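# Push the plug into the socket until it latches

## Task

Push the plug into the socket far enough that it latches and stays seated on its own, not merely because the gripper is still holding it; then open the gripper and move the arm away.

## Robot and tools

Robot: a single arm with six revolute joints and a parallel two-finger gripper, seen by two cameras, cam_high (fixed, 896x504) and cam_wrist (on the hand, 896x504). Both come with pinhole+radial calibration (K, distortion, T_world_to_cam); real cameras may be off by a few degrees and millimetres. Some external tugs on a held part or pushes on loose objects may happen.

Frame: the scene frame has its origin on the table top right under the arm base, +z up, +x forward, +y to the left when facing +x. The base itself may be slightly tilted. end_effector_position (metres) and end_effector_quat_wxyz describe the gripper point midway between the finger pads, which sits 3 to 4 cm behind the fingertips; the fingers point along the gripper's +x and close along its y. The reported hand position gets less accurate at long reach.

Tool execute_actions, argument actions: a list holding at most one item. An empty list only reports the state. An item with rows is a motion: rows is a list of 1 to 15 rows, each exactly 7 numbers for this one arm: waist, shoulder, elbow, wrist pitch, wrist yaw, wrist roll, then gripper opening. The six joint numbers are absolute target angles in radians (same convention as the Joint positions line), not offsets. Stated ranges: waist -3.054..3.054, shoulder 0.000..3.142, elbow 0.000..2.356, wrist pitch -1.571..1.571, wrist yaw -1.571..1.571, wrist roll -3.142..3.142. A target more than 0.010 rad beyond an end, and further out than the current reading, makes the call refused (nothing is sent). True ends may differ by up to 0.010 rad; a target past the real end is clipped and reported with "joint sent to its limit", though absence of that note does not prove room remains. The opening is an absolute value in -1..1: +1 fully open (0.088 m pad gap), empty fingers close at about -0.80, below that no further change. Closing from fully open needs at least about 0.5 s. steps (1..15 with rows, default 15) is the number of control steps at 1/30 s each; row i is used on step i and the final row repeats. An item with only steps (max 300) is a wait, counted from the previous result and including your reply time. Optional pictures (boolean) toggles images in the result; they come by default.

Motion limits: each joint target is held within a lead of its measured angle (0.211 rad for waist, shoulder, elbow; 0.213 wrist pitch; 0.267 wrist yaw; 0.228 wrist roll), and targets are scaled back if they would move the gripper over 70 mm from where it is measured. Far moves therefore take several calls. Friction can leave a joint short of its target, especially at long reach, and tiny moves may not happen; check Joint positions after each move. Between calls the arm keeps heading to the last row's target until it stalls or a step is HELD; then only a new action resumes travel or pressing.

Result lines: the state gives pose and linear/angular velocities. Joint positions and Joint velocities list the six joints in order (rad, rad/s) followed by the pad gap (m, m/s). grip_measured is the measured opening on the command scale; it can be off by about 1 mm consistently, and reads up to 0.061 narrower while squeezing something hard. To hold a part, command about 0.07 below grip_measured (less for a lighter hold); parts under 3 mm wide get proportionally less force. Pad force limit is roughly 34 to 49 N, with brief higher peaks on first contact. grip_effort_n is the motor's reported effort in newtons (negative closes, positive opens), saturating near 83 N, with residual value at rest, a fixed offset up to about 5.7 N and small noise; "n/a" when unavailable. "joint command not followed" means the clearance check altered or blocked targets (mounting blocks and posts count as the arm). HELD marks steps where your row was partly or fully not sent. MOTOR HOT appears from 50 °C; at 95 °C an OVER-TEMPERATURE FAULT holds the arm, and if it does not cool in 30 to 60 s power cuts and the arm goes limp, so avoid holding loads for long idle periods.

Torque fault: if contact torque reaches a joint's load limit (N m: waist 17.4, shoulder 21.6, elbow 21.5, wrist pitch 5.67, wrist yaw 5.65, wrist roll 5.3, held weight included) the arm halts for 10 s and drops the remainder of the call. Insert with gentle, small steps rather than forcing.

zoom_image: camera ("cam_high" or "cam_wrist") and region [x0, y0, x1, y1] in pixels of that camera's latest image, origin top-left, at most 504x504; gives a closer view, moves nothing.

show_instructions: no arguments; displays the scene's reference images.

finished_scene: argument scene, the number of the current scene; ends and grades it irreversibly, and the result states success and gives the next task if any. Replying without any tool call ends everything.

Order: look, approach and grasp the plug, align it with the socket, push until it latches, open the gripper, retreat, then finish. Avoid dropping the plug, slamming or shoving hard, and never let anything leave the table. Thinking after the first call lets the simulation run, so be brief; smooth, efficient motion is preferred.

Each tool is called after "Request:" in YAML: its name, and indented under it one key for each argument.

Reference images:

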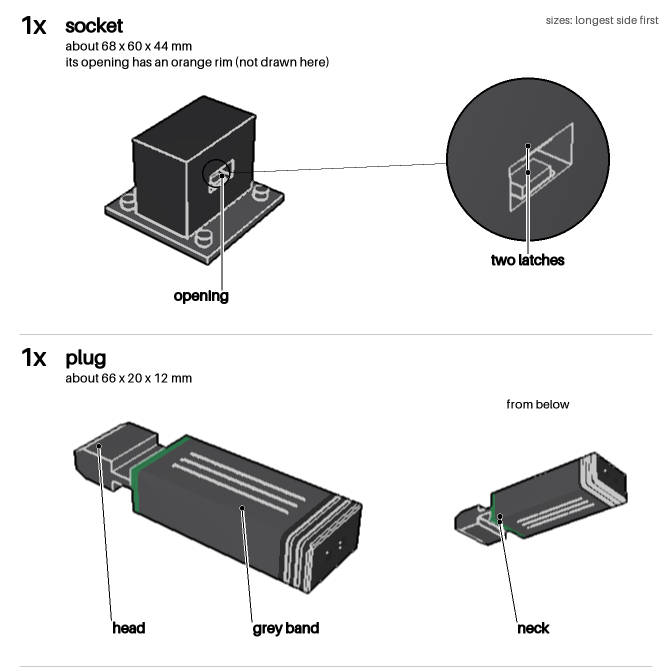

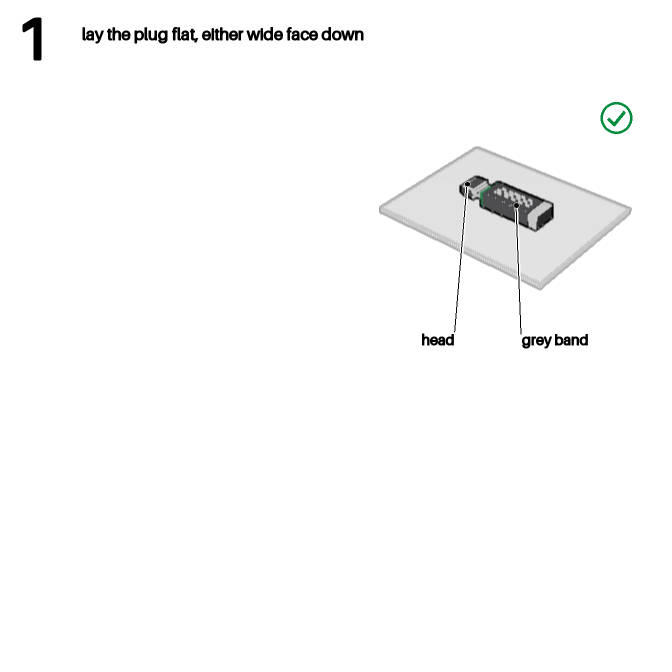

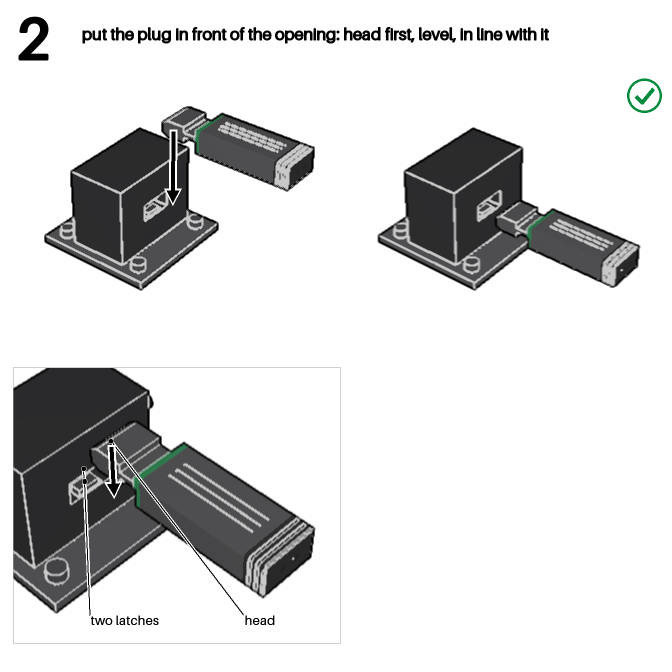

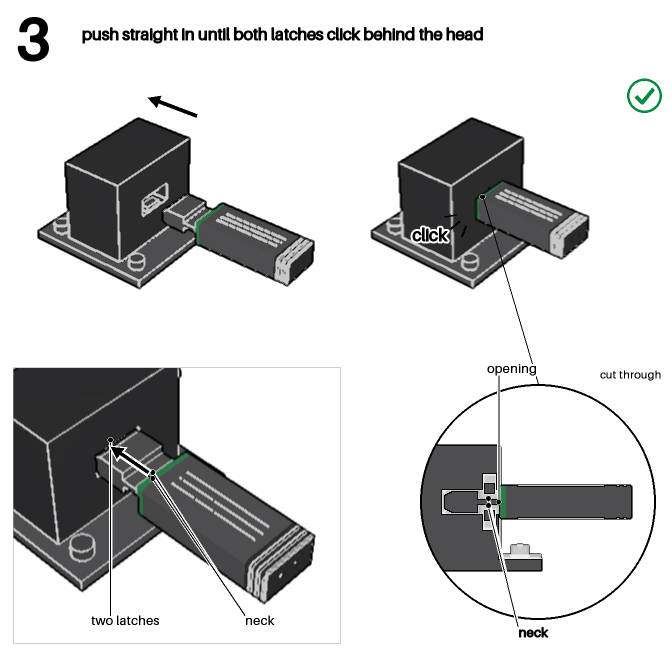

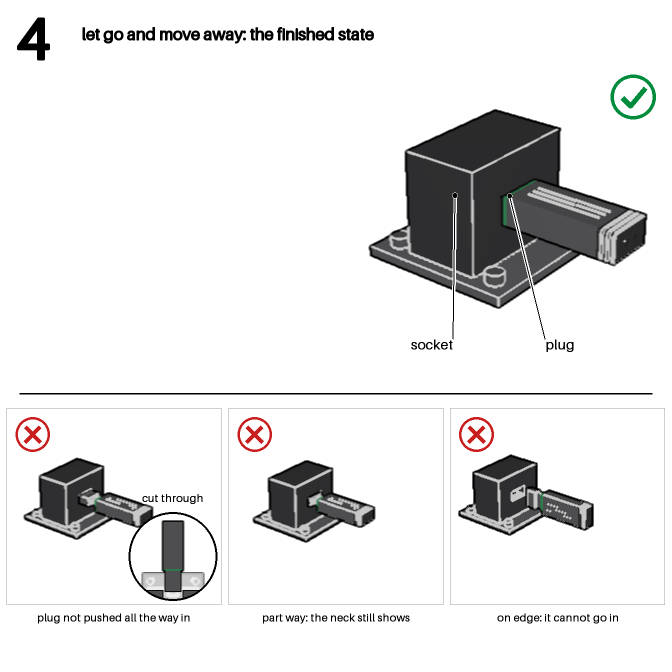

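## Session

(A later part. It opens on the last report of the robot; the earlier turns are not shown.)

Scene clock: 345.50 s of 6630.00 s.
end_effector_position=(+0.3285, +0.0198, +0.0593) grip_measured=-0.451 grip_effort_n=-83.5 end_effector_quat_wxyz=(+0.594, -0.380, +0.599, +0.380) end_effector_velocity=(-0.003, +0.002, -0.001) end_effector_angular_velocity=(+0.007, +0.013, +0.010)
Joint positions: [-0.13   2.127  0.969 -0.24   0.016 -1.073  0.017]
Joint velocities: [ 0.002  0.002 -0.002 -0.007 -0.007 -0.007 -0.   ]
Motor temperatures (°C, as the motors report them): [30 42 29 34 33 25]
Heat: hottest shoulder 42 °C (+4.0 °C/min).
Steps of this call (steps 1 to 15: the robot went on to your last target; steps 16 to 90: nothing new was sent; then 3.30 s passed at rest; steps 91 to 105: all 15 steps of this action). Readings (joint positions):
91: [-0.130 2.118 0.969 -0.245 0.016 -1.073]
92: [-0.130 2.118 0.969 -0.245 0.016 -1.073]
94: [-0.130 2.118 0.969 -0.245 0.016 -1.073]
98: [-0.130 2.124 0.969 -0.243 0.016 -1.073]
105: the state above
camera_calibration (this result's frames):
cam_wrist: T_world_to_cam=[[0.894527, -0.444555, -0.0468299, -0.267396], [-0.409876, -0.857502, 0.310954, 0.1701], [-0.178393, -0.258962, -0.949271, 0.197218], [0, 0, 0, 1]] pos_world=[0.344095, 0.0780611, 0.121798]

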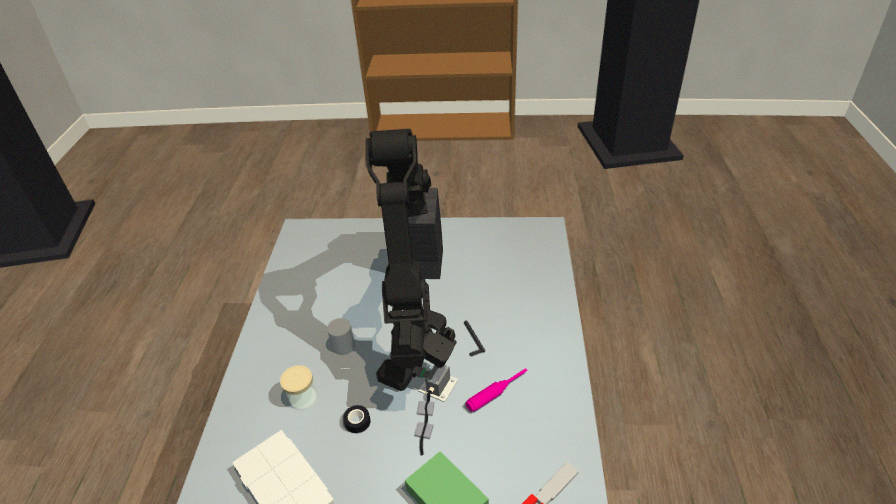

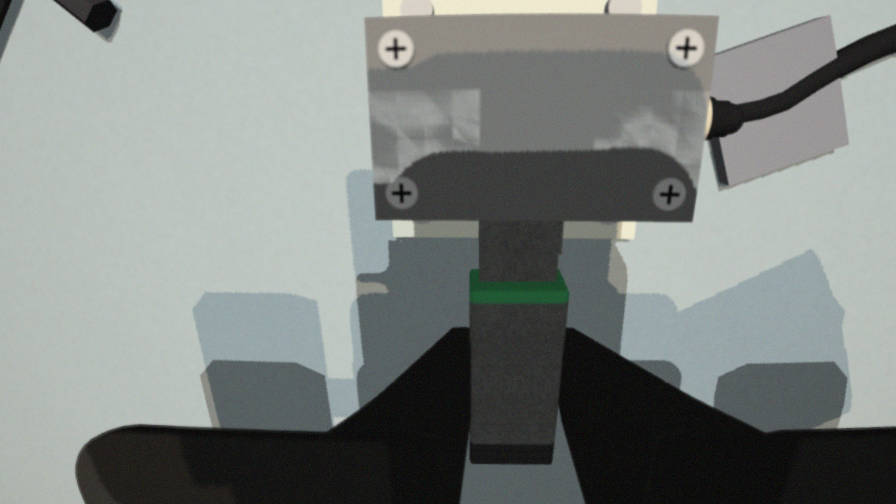

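Request:
execute_actions:
  actions:
    - {"rows":[[-0.121,2.144,0.978,-0.238,0.01,-1.073,-0.55],[-0.12,2.145,0.98,-0.241,0.014,-1.072,-0.55],[-0.118,2.146,0.982,-0.244,0.018,-1.071,-0.55],[-0.116,2.147,0.984,-0.246,0.021,-1.07,-0.55],[-0.114,2.148,0.986,-0.248,0.024,-1.069,-0.55],[-0.112,2.149,0.988,-0.249,0.027,-1.068,-0.55],[-0.111,2.149,0.989,-0.25,0.027,-1.067,-0.55]],"steps":15}

Scene clock: 351.63 s of 6630.00 s.
end_effector_position=(+0.3289, +0.0201, +0.0586) grip_measured=-0.451 grip_effort_n=-83.5 end_effector_quat_wxyz=(+0.589, -0.385, +0.602, +0.378) end_effector_velocity=(+0.001, +0.000, +0.000) end_effector_angular_velocity=(+0.007, -0.007, -0.025)
Joint positions: [-0.122  2.133  0.978 -0.25   0.034 -1.069  0.017]
Joint velocities: [-0.002 -0.002 -0.002  0.007 -0.007  0.022  0.   ]
Motor temperatures (°C, as the motors report them): [30 41 28 33 32 25]
Heat: hottest shoulder 41 °C (+2.0 °C/min).
Steps of this call (steps 1 to 15: the robot went on to your last target; steps 16 to 90: nothing new was sent; then 2.63 s passed at rest; steps 91 to 105: all 15 steps of this action). Readings (joint positions):
91: [-0.130 2.127 0.969 -0.240 0.016 -1.073]
92: [-0.130 2.128 0.969 -0.240 0.016 -1.073]
94: [-0.129 2.129 0.970 -0.240 0.019 -1.073]
98: [-0.123 2.132 0.976 -0.247 0.031 -1.071]
105: the state above
camera_calibration (this result's frames):
cam_wrist: T_world_to_cam=[[0.896532, -0.440763, -0.0442522, -0.268512], [-0.403855, -0.854311, 0.327192, 0.167769], [-0.182019, -0.275466, -0.943921, 0.197923], [0, 0, 0, 1]] pos_world=[0.34451, 0.0794982, 0.120049]

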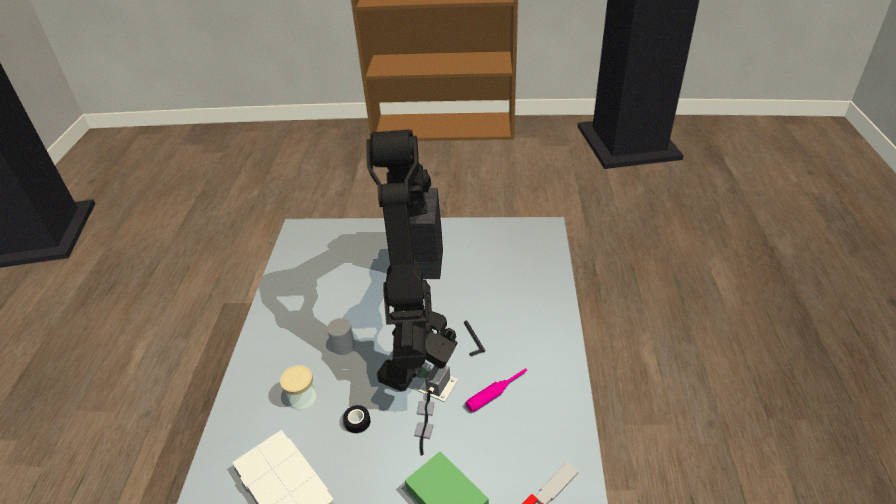

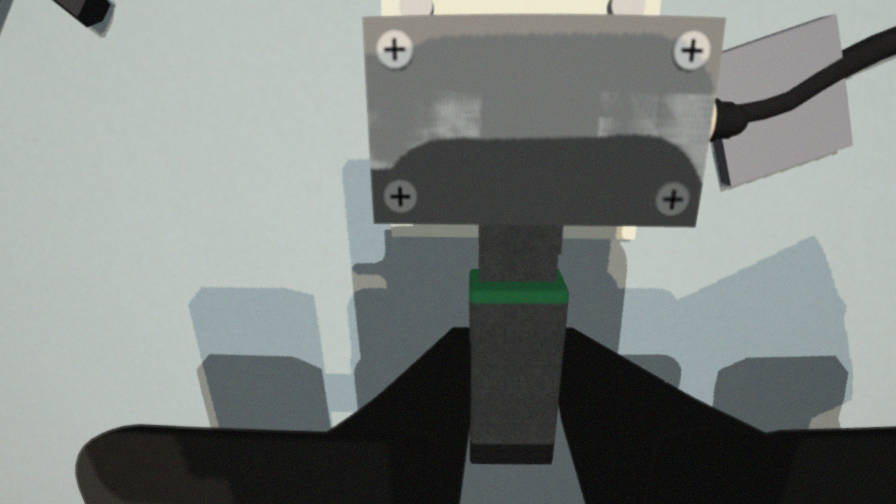

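Request:
execute_actions:
  actions:
    - {"rows":[[-0.106,2.14,0.992,-0.247,0.021,-1.064,-0.55],[-0.101,2.135,0.995,-0.244,0.014,-1.06,-0.55],[-0.096,2.13,0.998,-0.241,0.007,-1.058,-0.55],[-0.091,2.128,1.001,-0.238,0.0,-1.058,-0.55],[-0.086,2.128,1.004,-0.235,-0.007,-1.058,-0.55],[-0.081,2.128,1.007,-0.232,-0.013,-1.058,-0.55],[-0.076,2.128,1.01,-0.229,-0.02,-1.058,-0.55],[-0.071,2.128,1.013,-0.226,-0.027,-1.058,-0.55],[-0.066,2.128,1.016,-0.223,-0.033,-1.058,-0.55],[-0.061,2.128,1.019,-0.22,-0.04,-1.058,-0.55],[-0.056,2.128,1.021,-0.217,-0.047,-1.058,-0.55],[-0.051,2.128,1.023,-0.214,-0.053,-1.058,-0.55],[-0.046,2.128,1.025,-0.211,-0.06,-1.058,-0.55]],"steps":15}

Scene clock: 356.73 s of 6630.00 s.
end_effector_position=(+0.3320, +0.0216, +0.0591) grip_measured=-0.451 grip_effort_n=-83.5 end_effector_quat_wxyz=(+0.593, -0.385, +0.600, +0.374) end_effector_velocity=(-0.002, +0.000, +0.000) end_effector_angular_velocity=(+0.006, +0.008, +0.005)
Joint positions: [-0.118  2.133  0.982 -0.244  0.033 -1.059  0.017]
Joint velocities: [-0.002 -0.002 -0.002 -0.007 -0.007 -0.007 -0.   ]
Motor temperatures (°C, as the motors report them): [30 40 28 33 31 25]
Heat: hottest shoulder 40 °C (+0.0 °C/min).
Steps of this call (steps 1 to 15: the robot went on to your last target; steps 16 to 90: nothing new was sent; then 1.60 s passed at rest; steps 91 to 105: all 15 steps of this action). Readings (joint positions):
91: [-0.121 2.133 0.978 -0.250 0.034 -1.069]
92: [-0.121 2.133 0.979 -0.250 0.035 -1.067]
94: [-0.120 2.133 0.980 -0.250 0.035 -1.063]
98: [-0.118 2.133 0.982 -0.250 0.035 -1.060]
105: the state above
camera_calibration (this result's frames):
cam_wrist: T_world_to_cam=[[0.893977, -0.446693, -0.0356493, -0.270152], [-0.412956, -0.852116, 0.321505, 0.173441], [-0.173991, -0.272696, -0.946237, 0.19677], [0, 0, 0, 1]] pos_world=[0.347369, 0.0807754, 0.120798]

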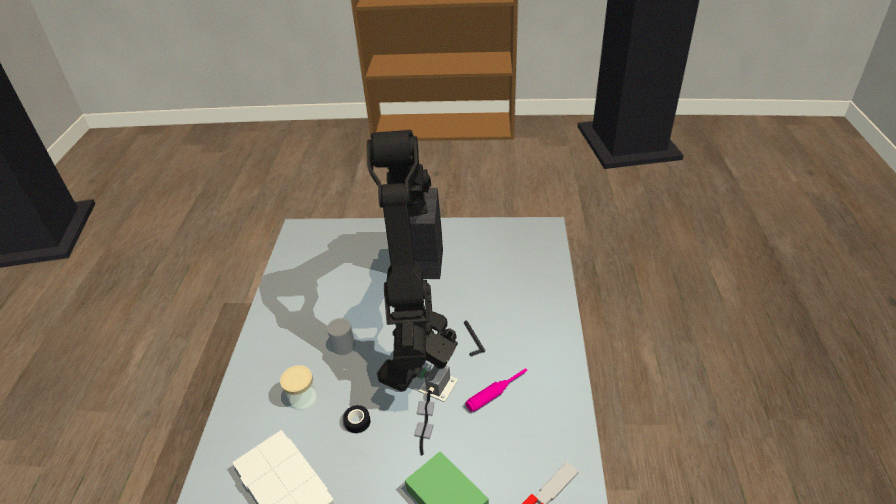

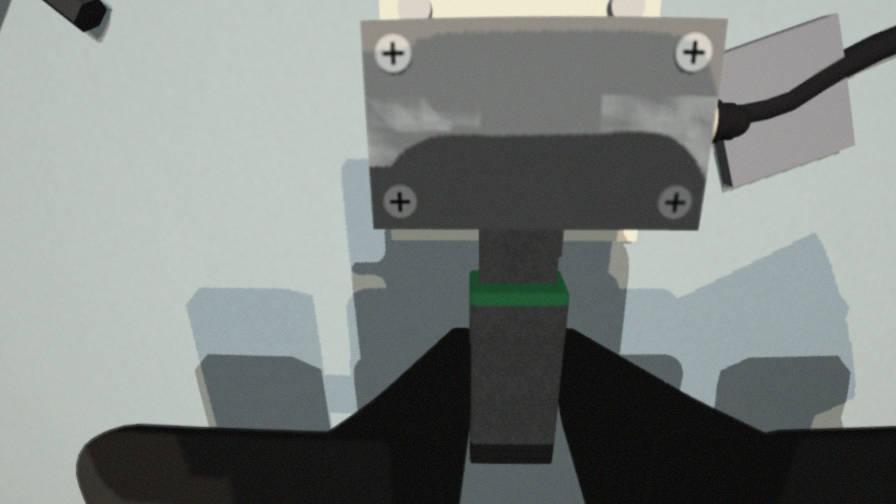

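Request:
execute_actions:
  actions:
    - {"rows":[[-0.046,2.122,1.025,-0.212,-0.06,-1.058,-0.55],[-0.046,2.118,1.025,-0.213,-0.06,-1.058,-0.55],[-0.046,2.115,1.025,-0.214,-0.06,-1.058,-0.55],[-0.046,2.112,1.025,-0.215,-0.06,-1.058,-0.55],[-0.046,2.109,1.025,-0.216,-0.06,-1.058,-0.55],[-0.046,2.106,1.025,-0.217,-0.06,-1.058,-0.55],[-0.046,2.103,1.025,-0.218,-0.06,-1.058,-0.55],[-0.046,2.1,1.025,-0.219,-0.06,-1.058,-0.55],[-0.046,2.097,1.025,-0.22,-0.06,-1.058,-0.55],[-0.046,2.094,1.025,-0.221,-0.06,-1.058,-0.55],[-0.046,2.091,1.025,-0.222,-0.06,-1.058,-0.55],[-0.046,2.088,1.025,-0.223,-0.06,-1.058,-0.55]],"steps":15}

Scene clock: 361.90 s of 6630.00 s.
end_effector_position=(+0.3333, +0.0218, +0.0619) grip_measured=-0.451 grip_effort_n=-83.5 end_effector_quat_wxyz=(+0.595, -0.385, +0.599, +0.374) end_effector_velocity=(+0.004, -0.002, +0.008) end_effector_angular_velocity=(-0.007, -0.017, +0.005)
Joint positions: [-0.118  2.123  0.982 -0.248  0.032 -1.059  0.017]
Joint velocities: [-0.002 -0.027 -0.002 -0.007  0.007 -0.007 -0.   ]
Motor temperatures (°C, as the motors report them): [31 40 29 34 33 25]
Heat: hottest shoulder 40 °C (-1.0 °C/min).
Steps of this call (steps 1 to 15: the robot went on to your last target; steps 16 to 90: nothing new was sent; then 1.67 s passed at rest; steps 91 to 105: all 15 steps of this action). Readings (joint positions):
91: [-0.118 2.133 0.982 -0.242 0.032 -1.059]
92: [-0.118 2.133 0.982 -0.242 0.032 -1.059]
94: [-0.118 2.133 0.982 -0.242 0.032 -1.059]
98: [-0.118 2.130 0.982 -0.243 0.032 -1.059]
105: the state above
camera_calibration (this result's frames):
cam_wrist: T_world_to_cam=[[0.893937, -0.447051, -0.0319691, -0.271345], [-0.414903, -0.852408, 0.318208, 0.174137], [-0.169506, -0.271194, -0.947482, 0.198273], [0, 0, 0, 1]] pos_world=[0.348423, 0.080901, 0.123773]

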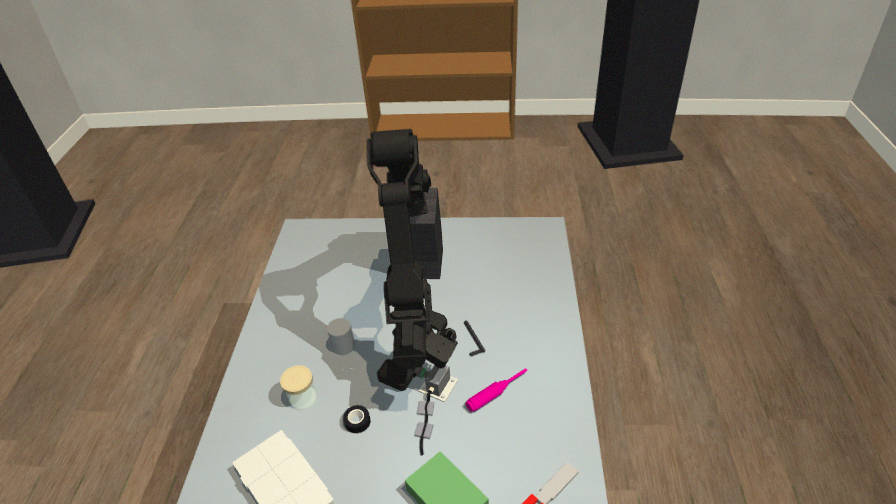

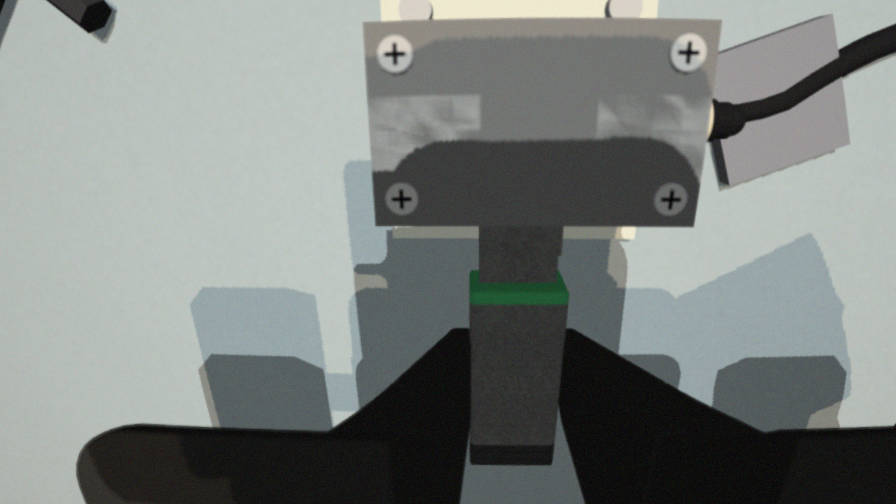

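Request:
execute_actions:
  actions:
    - {"rows":[[-0.046,2.086,1.025,-0.224,-0.06,-1.058,-0.55],[-0.046,2.084,1.025,-0.225,-0.06,-1.058,-0.55],[-0.046,2.082,1.025,-0.226,-0.06,-1.058,-0.55],[-0.046,2.08,1.025,-0.227,-0.06,-1.058,-0.55],[-0.046,2.078,1.025,-0.228,-0.06,-1.058,-0.55],[-0.046,2.076,1.025,-0.229,-0.06,-1.058,-0.55]],"steps":15}

Scene clock: 365.07 s of 6630.00 s.
end_effector_position=(+0.3338, +0.0218, +0.0637) grip_measured=-0.451 grip_effort_n=-83.5 end_effector_quat_wxyz=(+0.596, -0.385, +0.598, +0.373) end_effector_velocity=(-0.007, -0.000, -0.000) end_effector_angular_velocity=(+0.005, +0.027, +0.005)
Joint positions: [-0.118  2.117  0.982 -0.253  0.032 -1.059  0.017]
Joint velocities: [-0.002 -0.002 -0.007 -0.022 -0.007 -0.007 -0.   ]
Motor temperatures (°C, as the motors report them): [31 42 29 35 34 25]
Heat: hottest shoulder 42 °C (+2.0 °C/min).
Steps of this call (steps 1 to 15: the robot went on to your last target; steps 16 to 80: nothing new was sent; steps 81 to 95: all 15 steps of this action). Readings (joint positions):
81: [-0.118 2.122 0.982 -0.249 0.032 -1.059]
82: [-0.118 2.122 0.982 -0.249 0.032 -1.059]
84: [-0.118 2.120 0.982 -0.251 0.032 -1.059]
88: [-0.118 2.118 0.982 -0.252 0.032 -1.059]
95: the state above
camera_calibration (this result's frames):
cam_wrist: T_world_to_cam=[[0.893803, -0.44741, -0.030654, -0.271749], [-0.415734, -0.852275, 0.317477, 0.174092], [-0.168168, -0.271018, -0.94777, 0.199634], [0, 0, 0, 1]] pos_world=[0.348838, 0.0808951, 0.125607]

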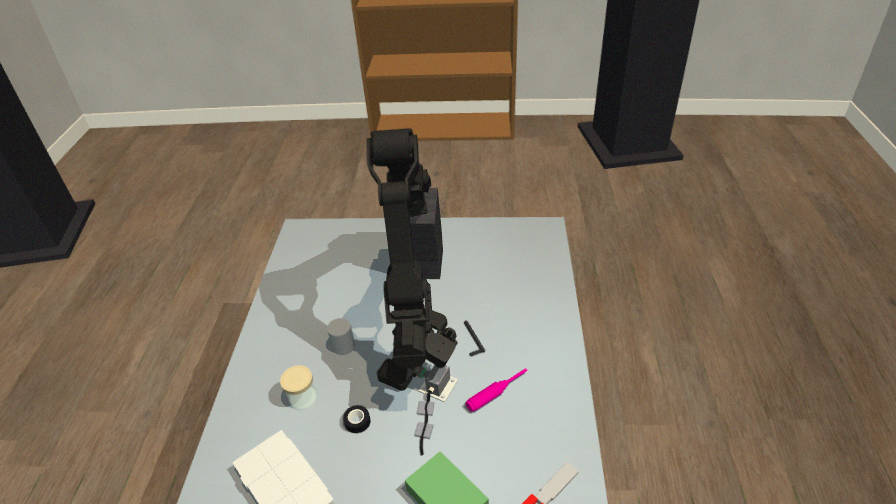

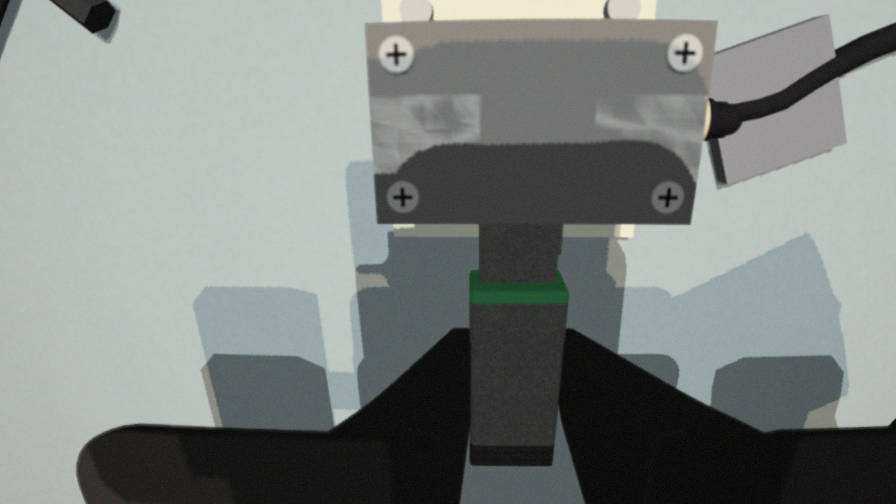

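Request:
execute_actions:
  actions:
    - {"rows":[[-0.06,2.085,1.015,-0.234,-0.042,-1.06,-0.55],[-0.075,2.094,1.005,-0.239,-0.023,-1.061,-0.55],[-0.09,2.102,0.996,-0.244,-0.004,-1.062,-0.55],[-0.105,2.11,0.988,-0.249,0.014,-1.063,-0.55],[-0.117,2.116,0.982,-0.253,0.026,-1.064,-0.55],[-0.123,2.118,0.978,-0.255,0.031,-1.064,-0.55]],"steps":15}

Scene clock: 375.20 s of 6630.00 s.
end_effector_position=(+0.3309, +0.0194, +0.0632) grip_measured=-0.451 grip_effort_n=-83.5 end_effector_quat_wxyz=(+0.592, -0.384, +0.602, +0.373) end_effector_velocity=(-0.005, -0.002, +0.000) end_effector_angular_velocity=(+0.004, +0.022, -0.014)
Joint positions: [-0.123  2.117  0.978 -0.257  0.035 -1.063  0.017]
Joint velocities: [-0.007 -0.002 -0.002 -0.022 -0.007  0.007 -0.   ]
Motor temperatures (°C, as the motors report them): [32 45 30 36 37 25]
Heat: hottest shoulder 45 °C (+6.1 °C/min).
Steps of this call (steps 1 to 15: the robot went on to your last target; steps 16 to 90: nothing new was sent; then 6.63 s passed at rest; steps 91 to 105: all 15 steps of this action). Readings (joint positions):
91: [-0.118 2.117 0.982 -0.253 0.032 -1.059]
92: [-0.119 2.117 0.982 -0.254 0.032 -1.059]
94: [-0.122 2.117 0.981 -0.256 0.031 -1.060]
98: [-0.123 2.117 0.978 -0.256 0.031 -1.062]
105: the state above
camera_calibration (this result's frames):
cam_wrist: T_world_to_cam=[[0.893085, -0.448393, -0.0366439, -0.26964], [-0.413633, -0.85042, 0.325105, 0.169807], [-0.176937, -0.275189, -0.944968, 0.200769], [0, 0, 0, 1]] pos_world=[0.346573, 0.0787523, 0.124635]

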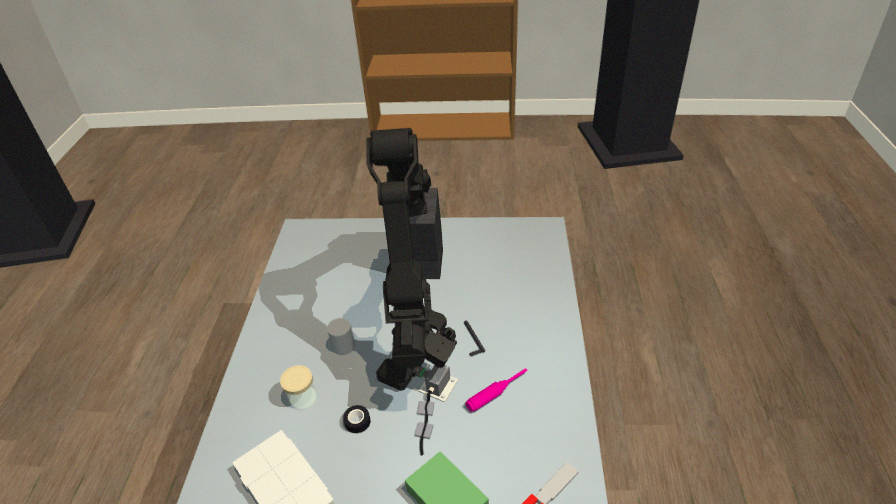

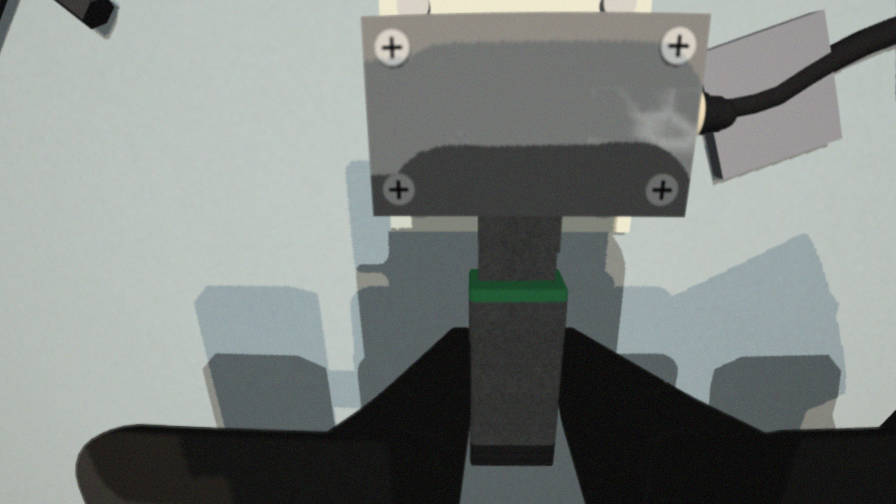

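Request:
execute_actions:
  actions: []

Scene clock: 388.17 s of 6630.00 s.
end_effector_position=(+0.3309, +0.0193, +0.0632) grip_measured=-0.451 grip_effort_n=-83.5 end_effector_quat_wxyz=(+0.592, -0.385, +0.602, +0.373) end_effector_velocity=(-0.001, +0.004, +0.002) end_effector_angular_velocity=(+0.022, +0.004, +0.024)
Joint positions: [-0.123  2.117  0.978 -0.257  0.036 -1.063  0.017]
Joint velocities: [ 0.002 -0.007 -0.002 -0.007 -0.022 -0.022 -0.   ]
Motor temperatures (°C, as the motors report them): [31 44 29 34 34 25]
Heat: hottest shoulder 44 °C (+5.1 °C/min).
Steps of this call (steps 1 to 15: the robot went on to your last target; steps 16 to 90: nothing new was sent; then 9.97 s passed at rest). Readings (joint positions):
1: [-0.123 2.117 0.978 -0.257 0.035 -1.063]
2: [-0.123 2.117 0.978 -0.257 0.035 -1.063]
4: [-0.123 2.117 0.978 -0.257 0.036 -1.063]
8: [-0.123 2.117 0.978 -0.257 0.036 -1.063]
90: the state above
The arm was judged still, so your last target was given up. Only a new action makes it travel on or press farther. Fingers that are still opening or closing keep moving.
camera_calibration (this result's frames):
cam_wrist: T_world_to_cam=[[0.893259, -0.448077, -0.036264, -0.269786], [-0.41332, -0.850332, 0.325733, 0.169568], [-0.17679, -0.275975, -0.944766, 0.200695], [0, 0, 0, 1]] pos_world=[0.346556, 0.0786906, 0.124592]

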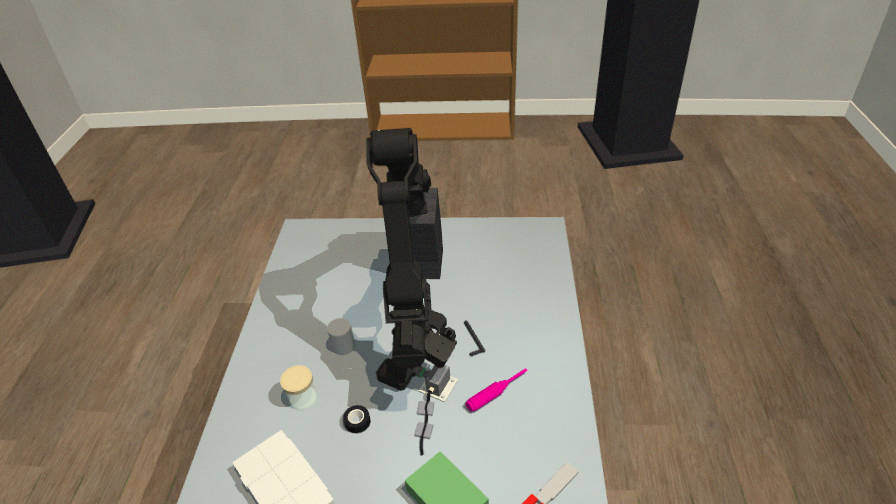

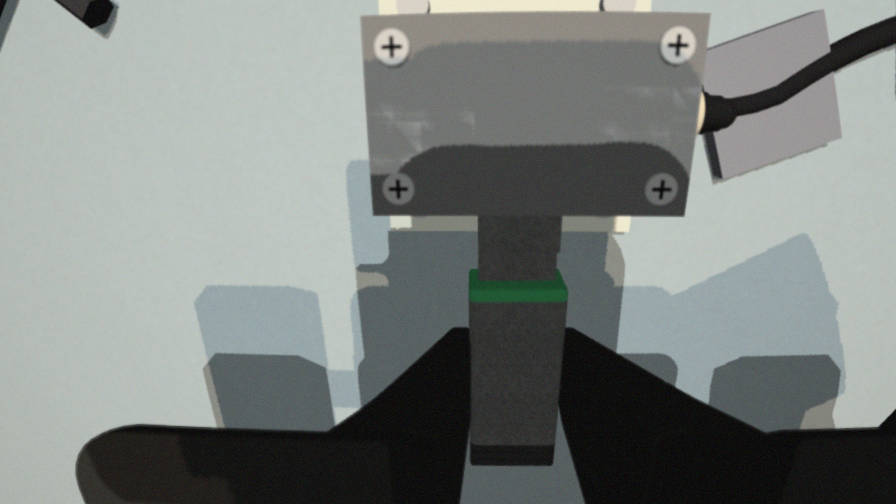

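Request:
execute_actions:
  actions:
    - {"rows":[[-0.128,2.118,0.972,-0.252,0.033,-1.068,-0.55],[-0.130,2.118,0.968,-0.250,0.033,-1.069,-0.55],[-0.130,2.120,0.965,-0.248,0.033,-1.070,-0.55],[-0.130,2.124,0.965,-0.247,0.033,-1.070,-0.55],[-0.130,2.128,0.965,-0.246,0.033,-1.070,-0.55],[-0.130,2.132,0.965,-0.245,0.033,-1.070,-0.55],[-0.130,2.136,0.965,-0.243,0.033,-1.070,-0.55],[-0.130,2.139,0.965,-0.241,0.033,-1.070,-0.55],[-0.130,2.141,0.965,-0.241,0.033,-1.070,-0.55]],"steps":15}

Scene clock: 416.73 s of 6630.00 s.
end_effector_position=(+0.3291, +0.0187, +0.0603) grip_measured=-0.451 grip_effort_n=-83.5 end_effector_quat_wxyz=(+0.591, -0.384, +0.602, +0.375) end_effector_velocity=(+0.001, +0.000, +0.000) end_effector_angular_velocity=(+0.007, -0.007, +0.005)
Joint positions: [-0.126  2.125  0.972 -0.246  0.033 -1.068  0.017]
Joint velocities: [-0.002 -0.002 -0.002  0.007 -0.007 -0.007  0.   ]
Motor temperatures (°C, as the motors report them): [29 42 28 32 30 25]
Heat: hottest shoulder 42 °C (+2.0 °C/min).
Steps of this call (steps 1 to 90: nothing new was sent; then 25.07 s passed at rest; steps 91 to 105: all 15 steps of this action). Readings (joint positions):
91: [-0.123 2.117 0.977 -0.257 0.036 -1.063]
92: [-0.124 2.117 0.976 -0.257 0.036 -1.064]
94: [-0.124 2.117 0.973 -0.253 0.035 -1.066]
98: [-0.125 2.122 0.972 -0.249 0.035 -1.067]
105: the state above
camera_calibration (this result's frames):
cam_wrist: T_world_to_cam=[[0.894237, -0.445908, -0.0388213, -0.268788], [-0.410741, -0.851981, 0.324685, 0.168476], [-0.177854, -0.2744, -0.945025, 0.197884], [0, 0, 0, 1]] pos_world=[0.344754, 0.0779826, 0.121869]

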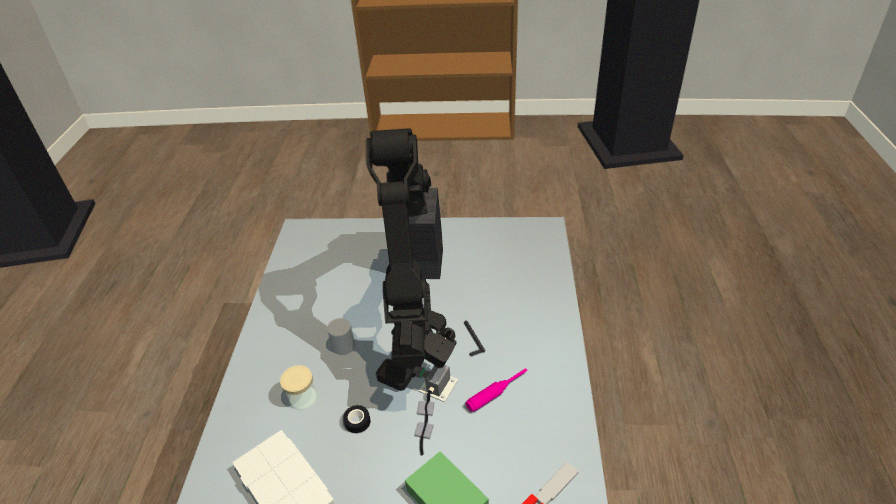

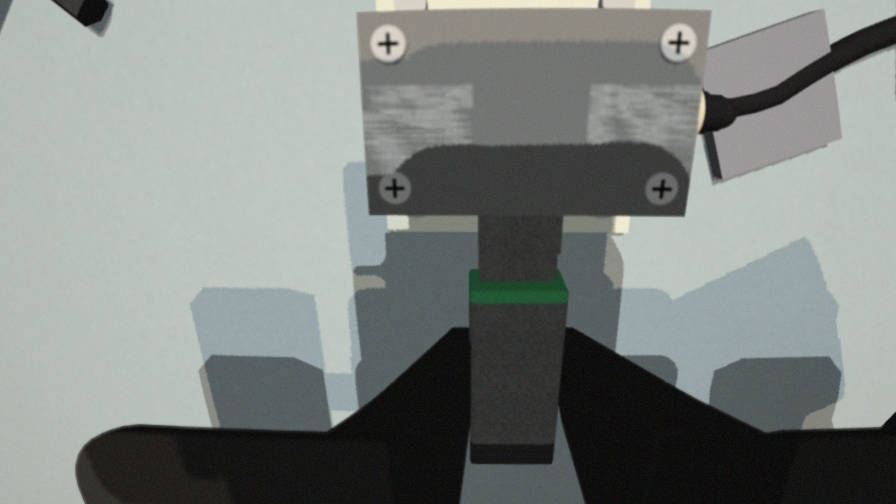

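Request:
execute_actions:
  actions:
    - {"rows":[[-0.134,2.122,0.964,-0.243,0.030,-1.076,-0.55],[-0.142,2.118,0.957,-0.240,0.027,-1.084,-0.55],[-0.150,2.114,0.950,-0.236,0.024,-1.092,-0.55],[-0.158,2.110,0.944,-0.232,0.021,-1.100,-0.55],[-0.166,2.107,0.938,-0.229,0.018,-1.108,-0.55],[-0.174,2.104,0.932,-0.225,0.015,-1.116,-0.55],[-0.182,2.101,0.927,-0.221,0.012,-1.124,-0.55],[-0.190,2.098,0.922,-0.217,0.008,-1.132,-0.55],[-0.198,2.096,0.917,-0.213,0.004,-1.140,-0.55],[-0.206,2.094,0.912,-0.209,0.000,-1.148,-0.55],[-0.214,2.092,0.907,-0.205,-0.003,-1.156,-0.55],[-0.222,2.090,0.902,-0.201,-0.006,-1.163,-0.55]],"steps":15}

Scene clock: 432.10 s of 6630.00 s.
end_effector_position=(+0.3183, -0.0080, +0.0602) grip_measured=-0.451 grip_effort_n=-83.5 end_effector_quat_wxyz=(+0.596, -0.379, +0.598, +0.378) end_effector_velocity=(-0.010, -0.027, +0.003) end_effector_angular_velocity=(+0.020, -0.003, +0.001)
Joint positions: [-0.217  2.102  0.915 -0.207 -0.    -1.154  0.017]
Joint velocities: [-0.095 -0.027 -0.046  0.022 -0.037 -0.095 -0.   ]
Motor temperatures (°C, as the motors report them): [29 40 28 31 29 25]
Heat: hottest shoulder 40 °C (-5.1 °C/min).
Steps of this call (steps 1 to 15: the robot went on to your last target; steps 16 to 90: nothing new was sent; then 11.87 s passed at rest; steps 91 to 105: all 15 steps of this action). Readings (joint positions):
91: [-0.126 2.125 0.972 -0.245 0.033 -1.069]
92: [-0.128 2.125 0.971 -0.244 0.031 -1.073]
94: [-0.135 2.125 0.965 -0.239 0.027 -1.083]
98: [-0.167 2.118 0.944 -0.229 0.018 -1.111]
105: the state above
camera_calibration (this result's frames):
cam_wrist: T_world_to_cam=[[0.892882, -0.448124, -0.0441229, -0.270232], [-0.414423, -0.856128, 0.308704, 0.14342], [-0.176113, -0.257351, -0.950134, 0.188371], [0, 0, 0, 1]] pos_world=[0.333896, 0.0501663, 0.12278]

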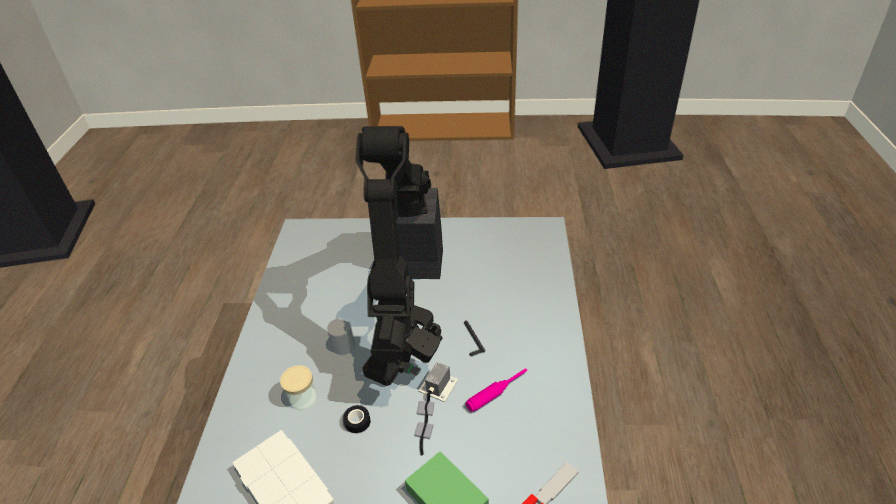

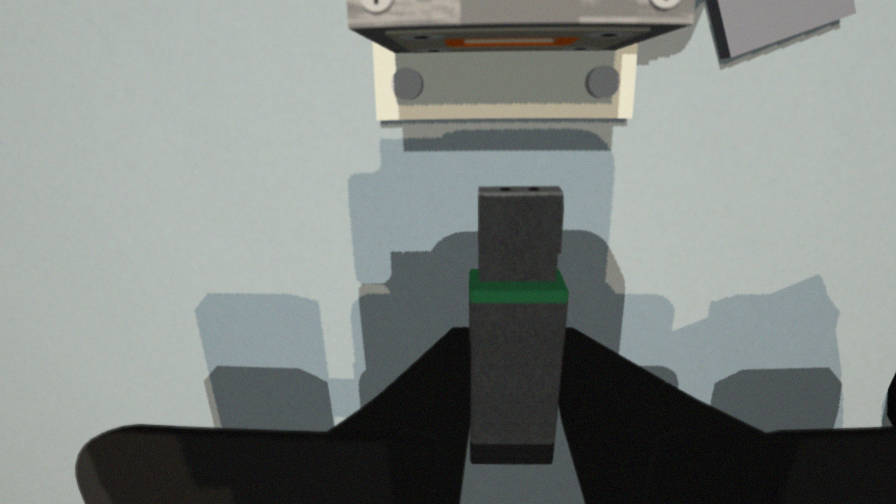

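Request:
zoom_image:
  camera: "cam_wrist"
  region: [400, 0, 640, 135]

Request:
zoom_image:
  camera: "cam_wrist"
  region: [440, 170, 600, 310]

Region (400, 0, 640, 135) of cam_wrist's 896x504 image, scaled by 2.100, with more detail than that image has; it fills the top 284 rows of this view, and the rest is white.

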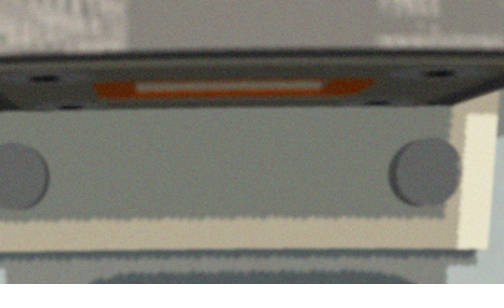

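Region (440, 170, 600, 310) of cam_wrist's 896x504 image, scaled by 3.150, with more detail than that image has; it fills the top 441 rows of this view, and the rest is white.

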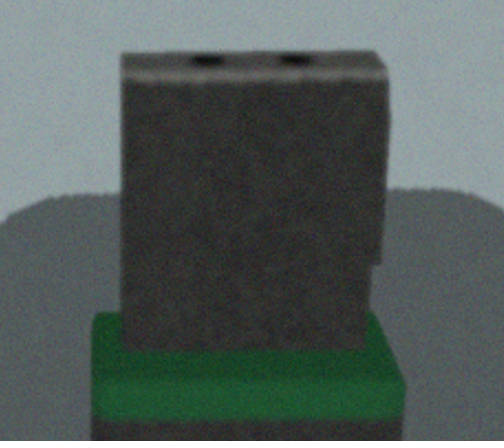

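Request:
execute_actions:
  actions:
    - {"rows":[[-0.235,2.088,0.902,-0.201,-0.02,-1.163,-0.55],[-0.25,2.086,0.902,-0.201,-0.045,-1.163,-0.55],[-0.265,2.084,0.902,-0.201,-0.07,-1.163,-0.55],[-0.28,2.084,0.902,-0.201,-0.10,-1.163,-0.55],[-0.295,2.084,0.902,-0.201,-0.13,-1.163,-0.55],[-0.31,2.084,0.902,-0.201,-0.16,-1.163,-0.55],[-0.325,2.084,0.902,-0.201,-0.19,-1.163,-0.55],[-0.34,2.084,0.902,-0.201,-0.22,-1.163,-0.55],[-0.355,2.084,0.902,-0.201,-0.25,-1.163,-0.55],[-0.37,2.084,0.902,-0.201,-0.28,-1.163,-0.55],[-0.385,2.084,0.902,-0.201,-0.31,-1.163,-0.55],[-0.40,2.084,0.902,-0.201,-0.34,-1.163,-0.55],[-0.41,2.084,0.902,-0.201,-0.36,-1.163,-0.55]],"steps":15}

Request:
execute_actions:
  actions:
    - {"steps":10}

Scene clock: 455.13 s of 6630.00 s.
end_effector_position=(+0.3216, -0.0212, +0.0691) grip_measured=-0.451 grip_effort_n=-83.5 end_effector_quat_wxyz=(+0.687, -0.245, +0.554, +0.401) end_effector_velocity=(+0.002, -0.034, +0.018) end_effector_angular_velocity=(+0.284, -0.051, -0.238)
Joint positions: [-0.397  2.095  0.91  -0.203 -0.325 -1.161  0.017]
Joint velocities: [-0.237 -0.012 -0.002 -0.022 -0.33   0.007 -0.   ]
Motor temperatures (°C, as the motors report them): [29 42 27 30 28 25]
Heat: hottest shoulder 42 °C (-1.0 °C/min).
Steps of this call (steps 1 to 15: the robot went on to your last target; steps 16 to 90: nothing new was sent; then 19.53 s passed at rest; steps 91 to 105: all 15 steps of this action). Readings (joint positions):
91: [-0.221 2.101 0.911 -0.203 -0.008 -1.161]
92: [-0.225 2.100 0.911 -0.203 -0.018 -1.161]
94: [-0.242 2.098 0.910 -0.203 -0.051 -1.161]
98: [-0.300 2.095 0.910 -0.203 -0.150 -1.161]
105: the state above
camera_calibration (this result's frames):
cam_wrist: T_world_to_cam=[[0.811219, -0.56372, -0.155382, -0.24722], [-0.564951, -0.824134, 0.0404301, 0.198356], [-0.150847, 0.0549854, -0.987027, 0.195059], [0, 0, 0, 1]] pos_world=[0.342035, 0.0133834, 0.146095]

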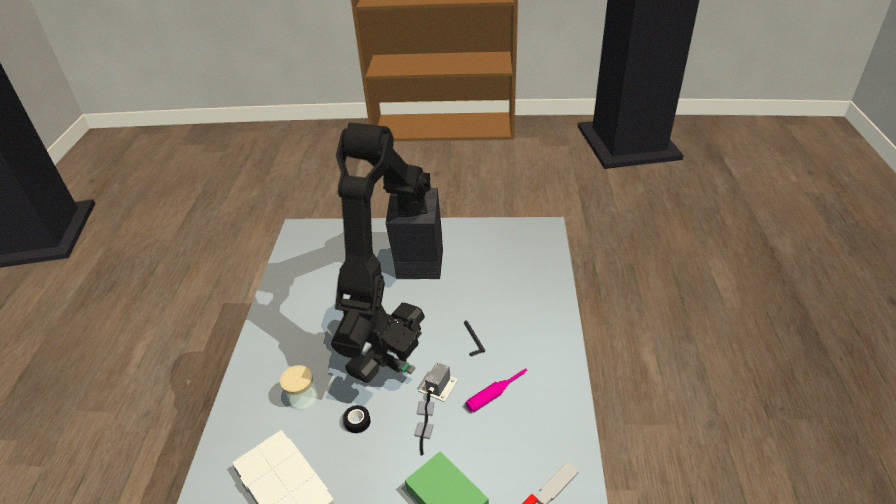

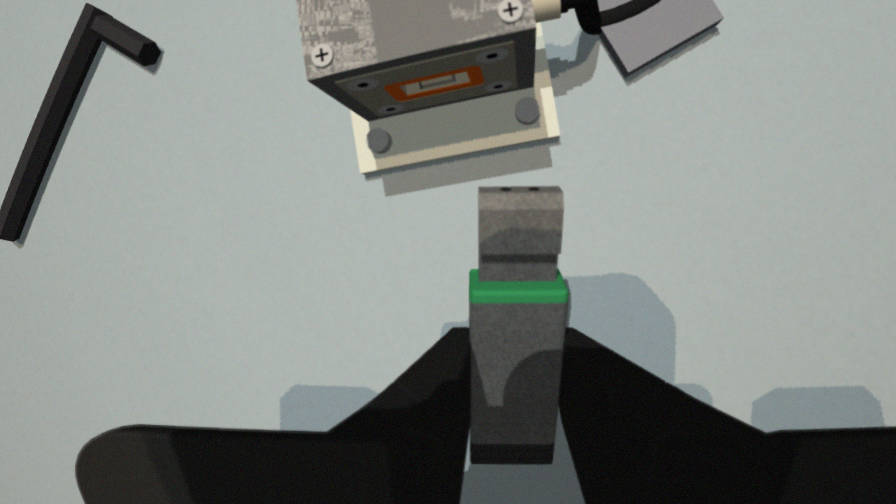

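Scene clock: 455.47 s of 6630.00 s.
end_effector_position=(+0.3224, -0.0206, +0.0707) grip_measured=-0.451 grip_effort_n=-83.5 end_effector_quat_wxyz=(+0.695, -0.233, +0.547, +0.405) end_effector_velocity=(-0.006, +0.001, -0.001) end_effector_angular_velocity=(+0.011, +0.018, +0.018)
Joint positions: [-0.408  2.094  0.91  -0.203 -0.357 -1.161  0.017]
Joint velocities: [-0.002  0.002 -0.002 -0.022 -0.007 -0.022  0.   ]
Motor temperatures (°C, as the motors report them): [29 42 27 30 28 25]
Heat: hottest shoulder 42 °C (-1.0 °C/min).
Steps of this call (steps 1 to 10: the robot went on to your last target). Readings (joint positions):
1: [-0.403 2.094 0.910 -0.203 -0.335 -1.161]
2: [-0.406 2.094 0.910 -0.203 -0.341 -1.161]
4: [-0.408 2.094 0.910 -0.203 -0.350 -1.161]
8: [-0.408 2.094 0.910 -0.203 -0.357 -1.161]
10: the state above
camera_calibration (this result's frames):
cam_wrist: T_world_to_cam=[[0.806114, -0.567901, -0.16634, -0.244944], [-0.57416, -0.818649, 0.0124634, 0.204268], [-0.143252, 0.0854586, -0.98599, 0.194828], [0, 0, 0, 1]] pos_world=[0.342644, 0.0114702, 0.148809]

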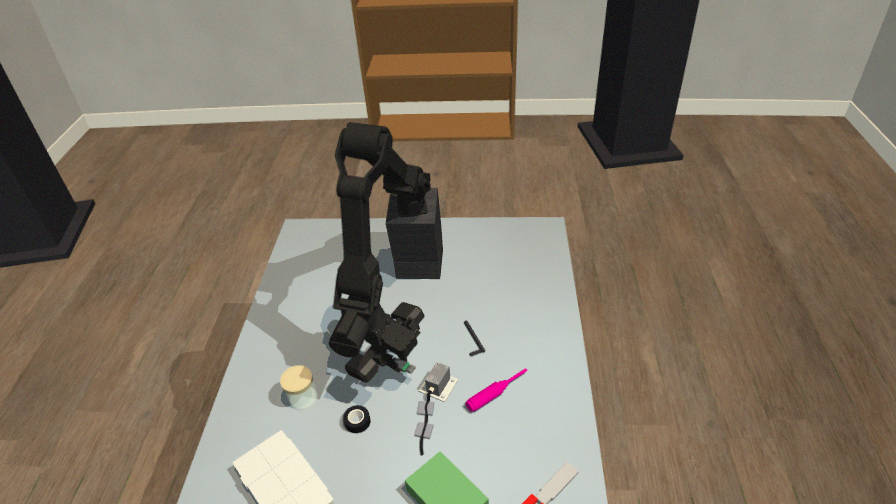

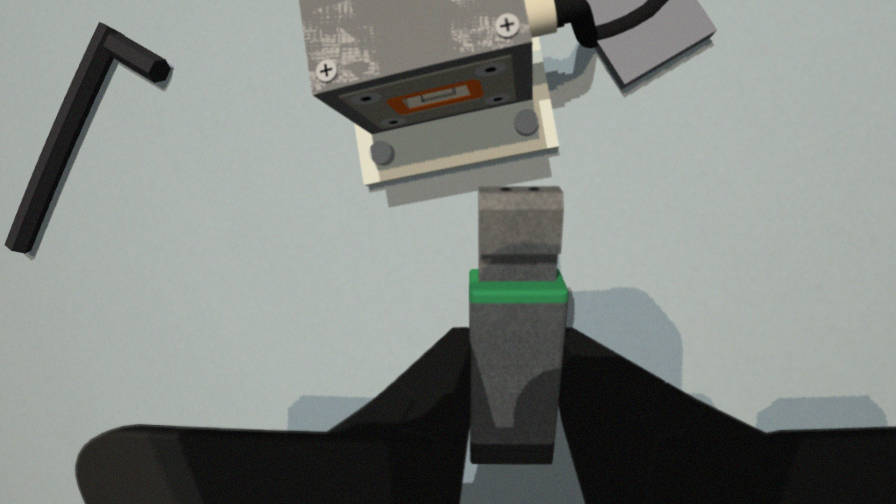

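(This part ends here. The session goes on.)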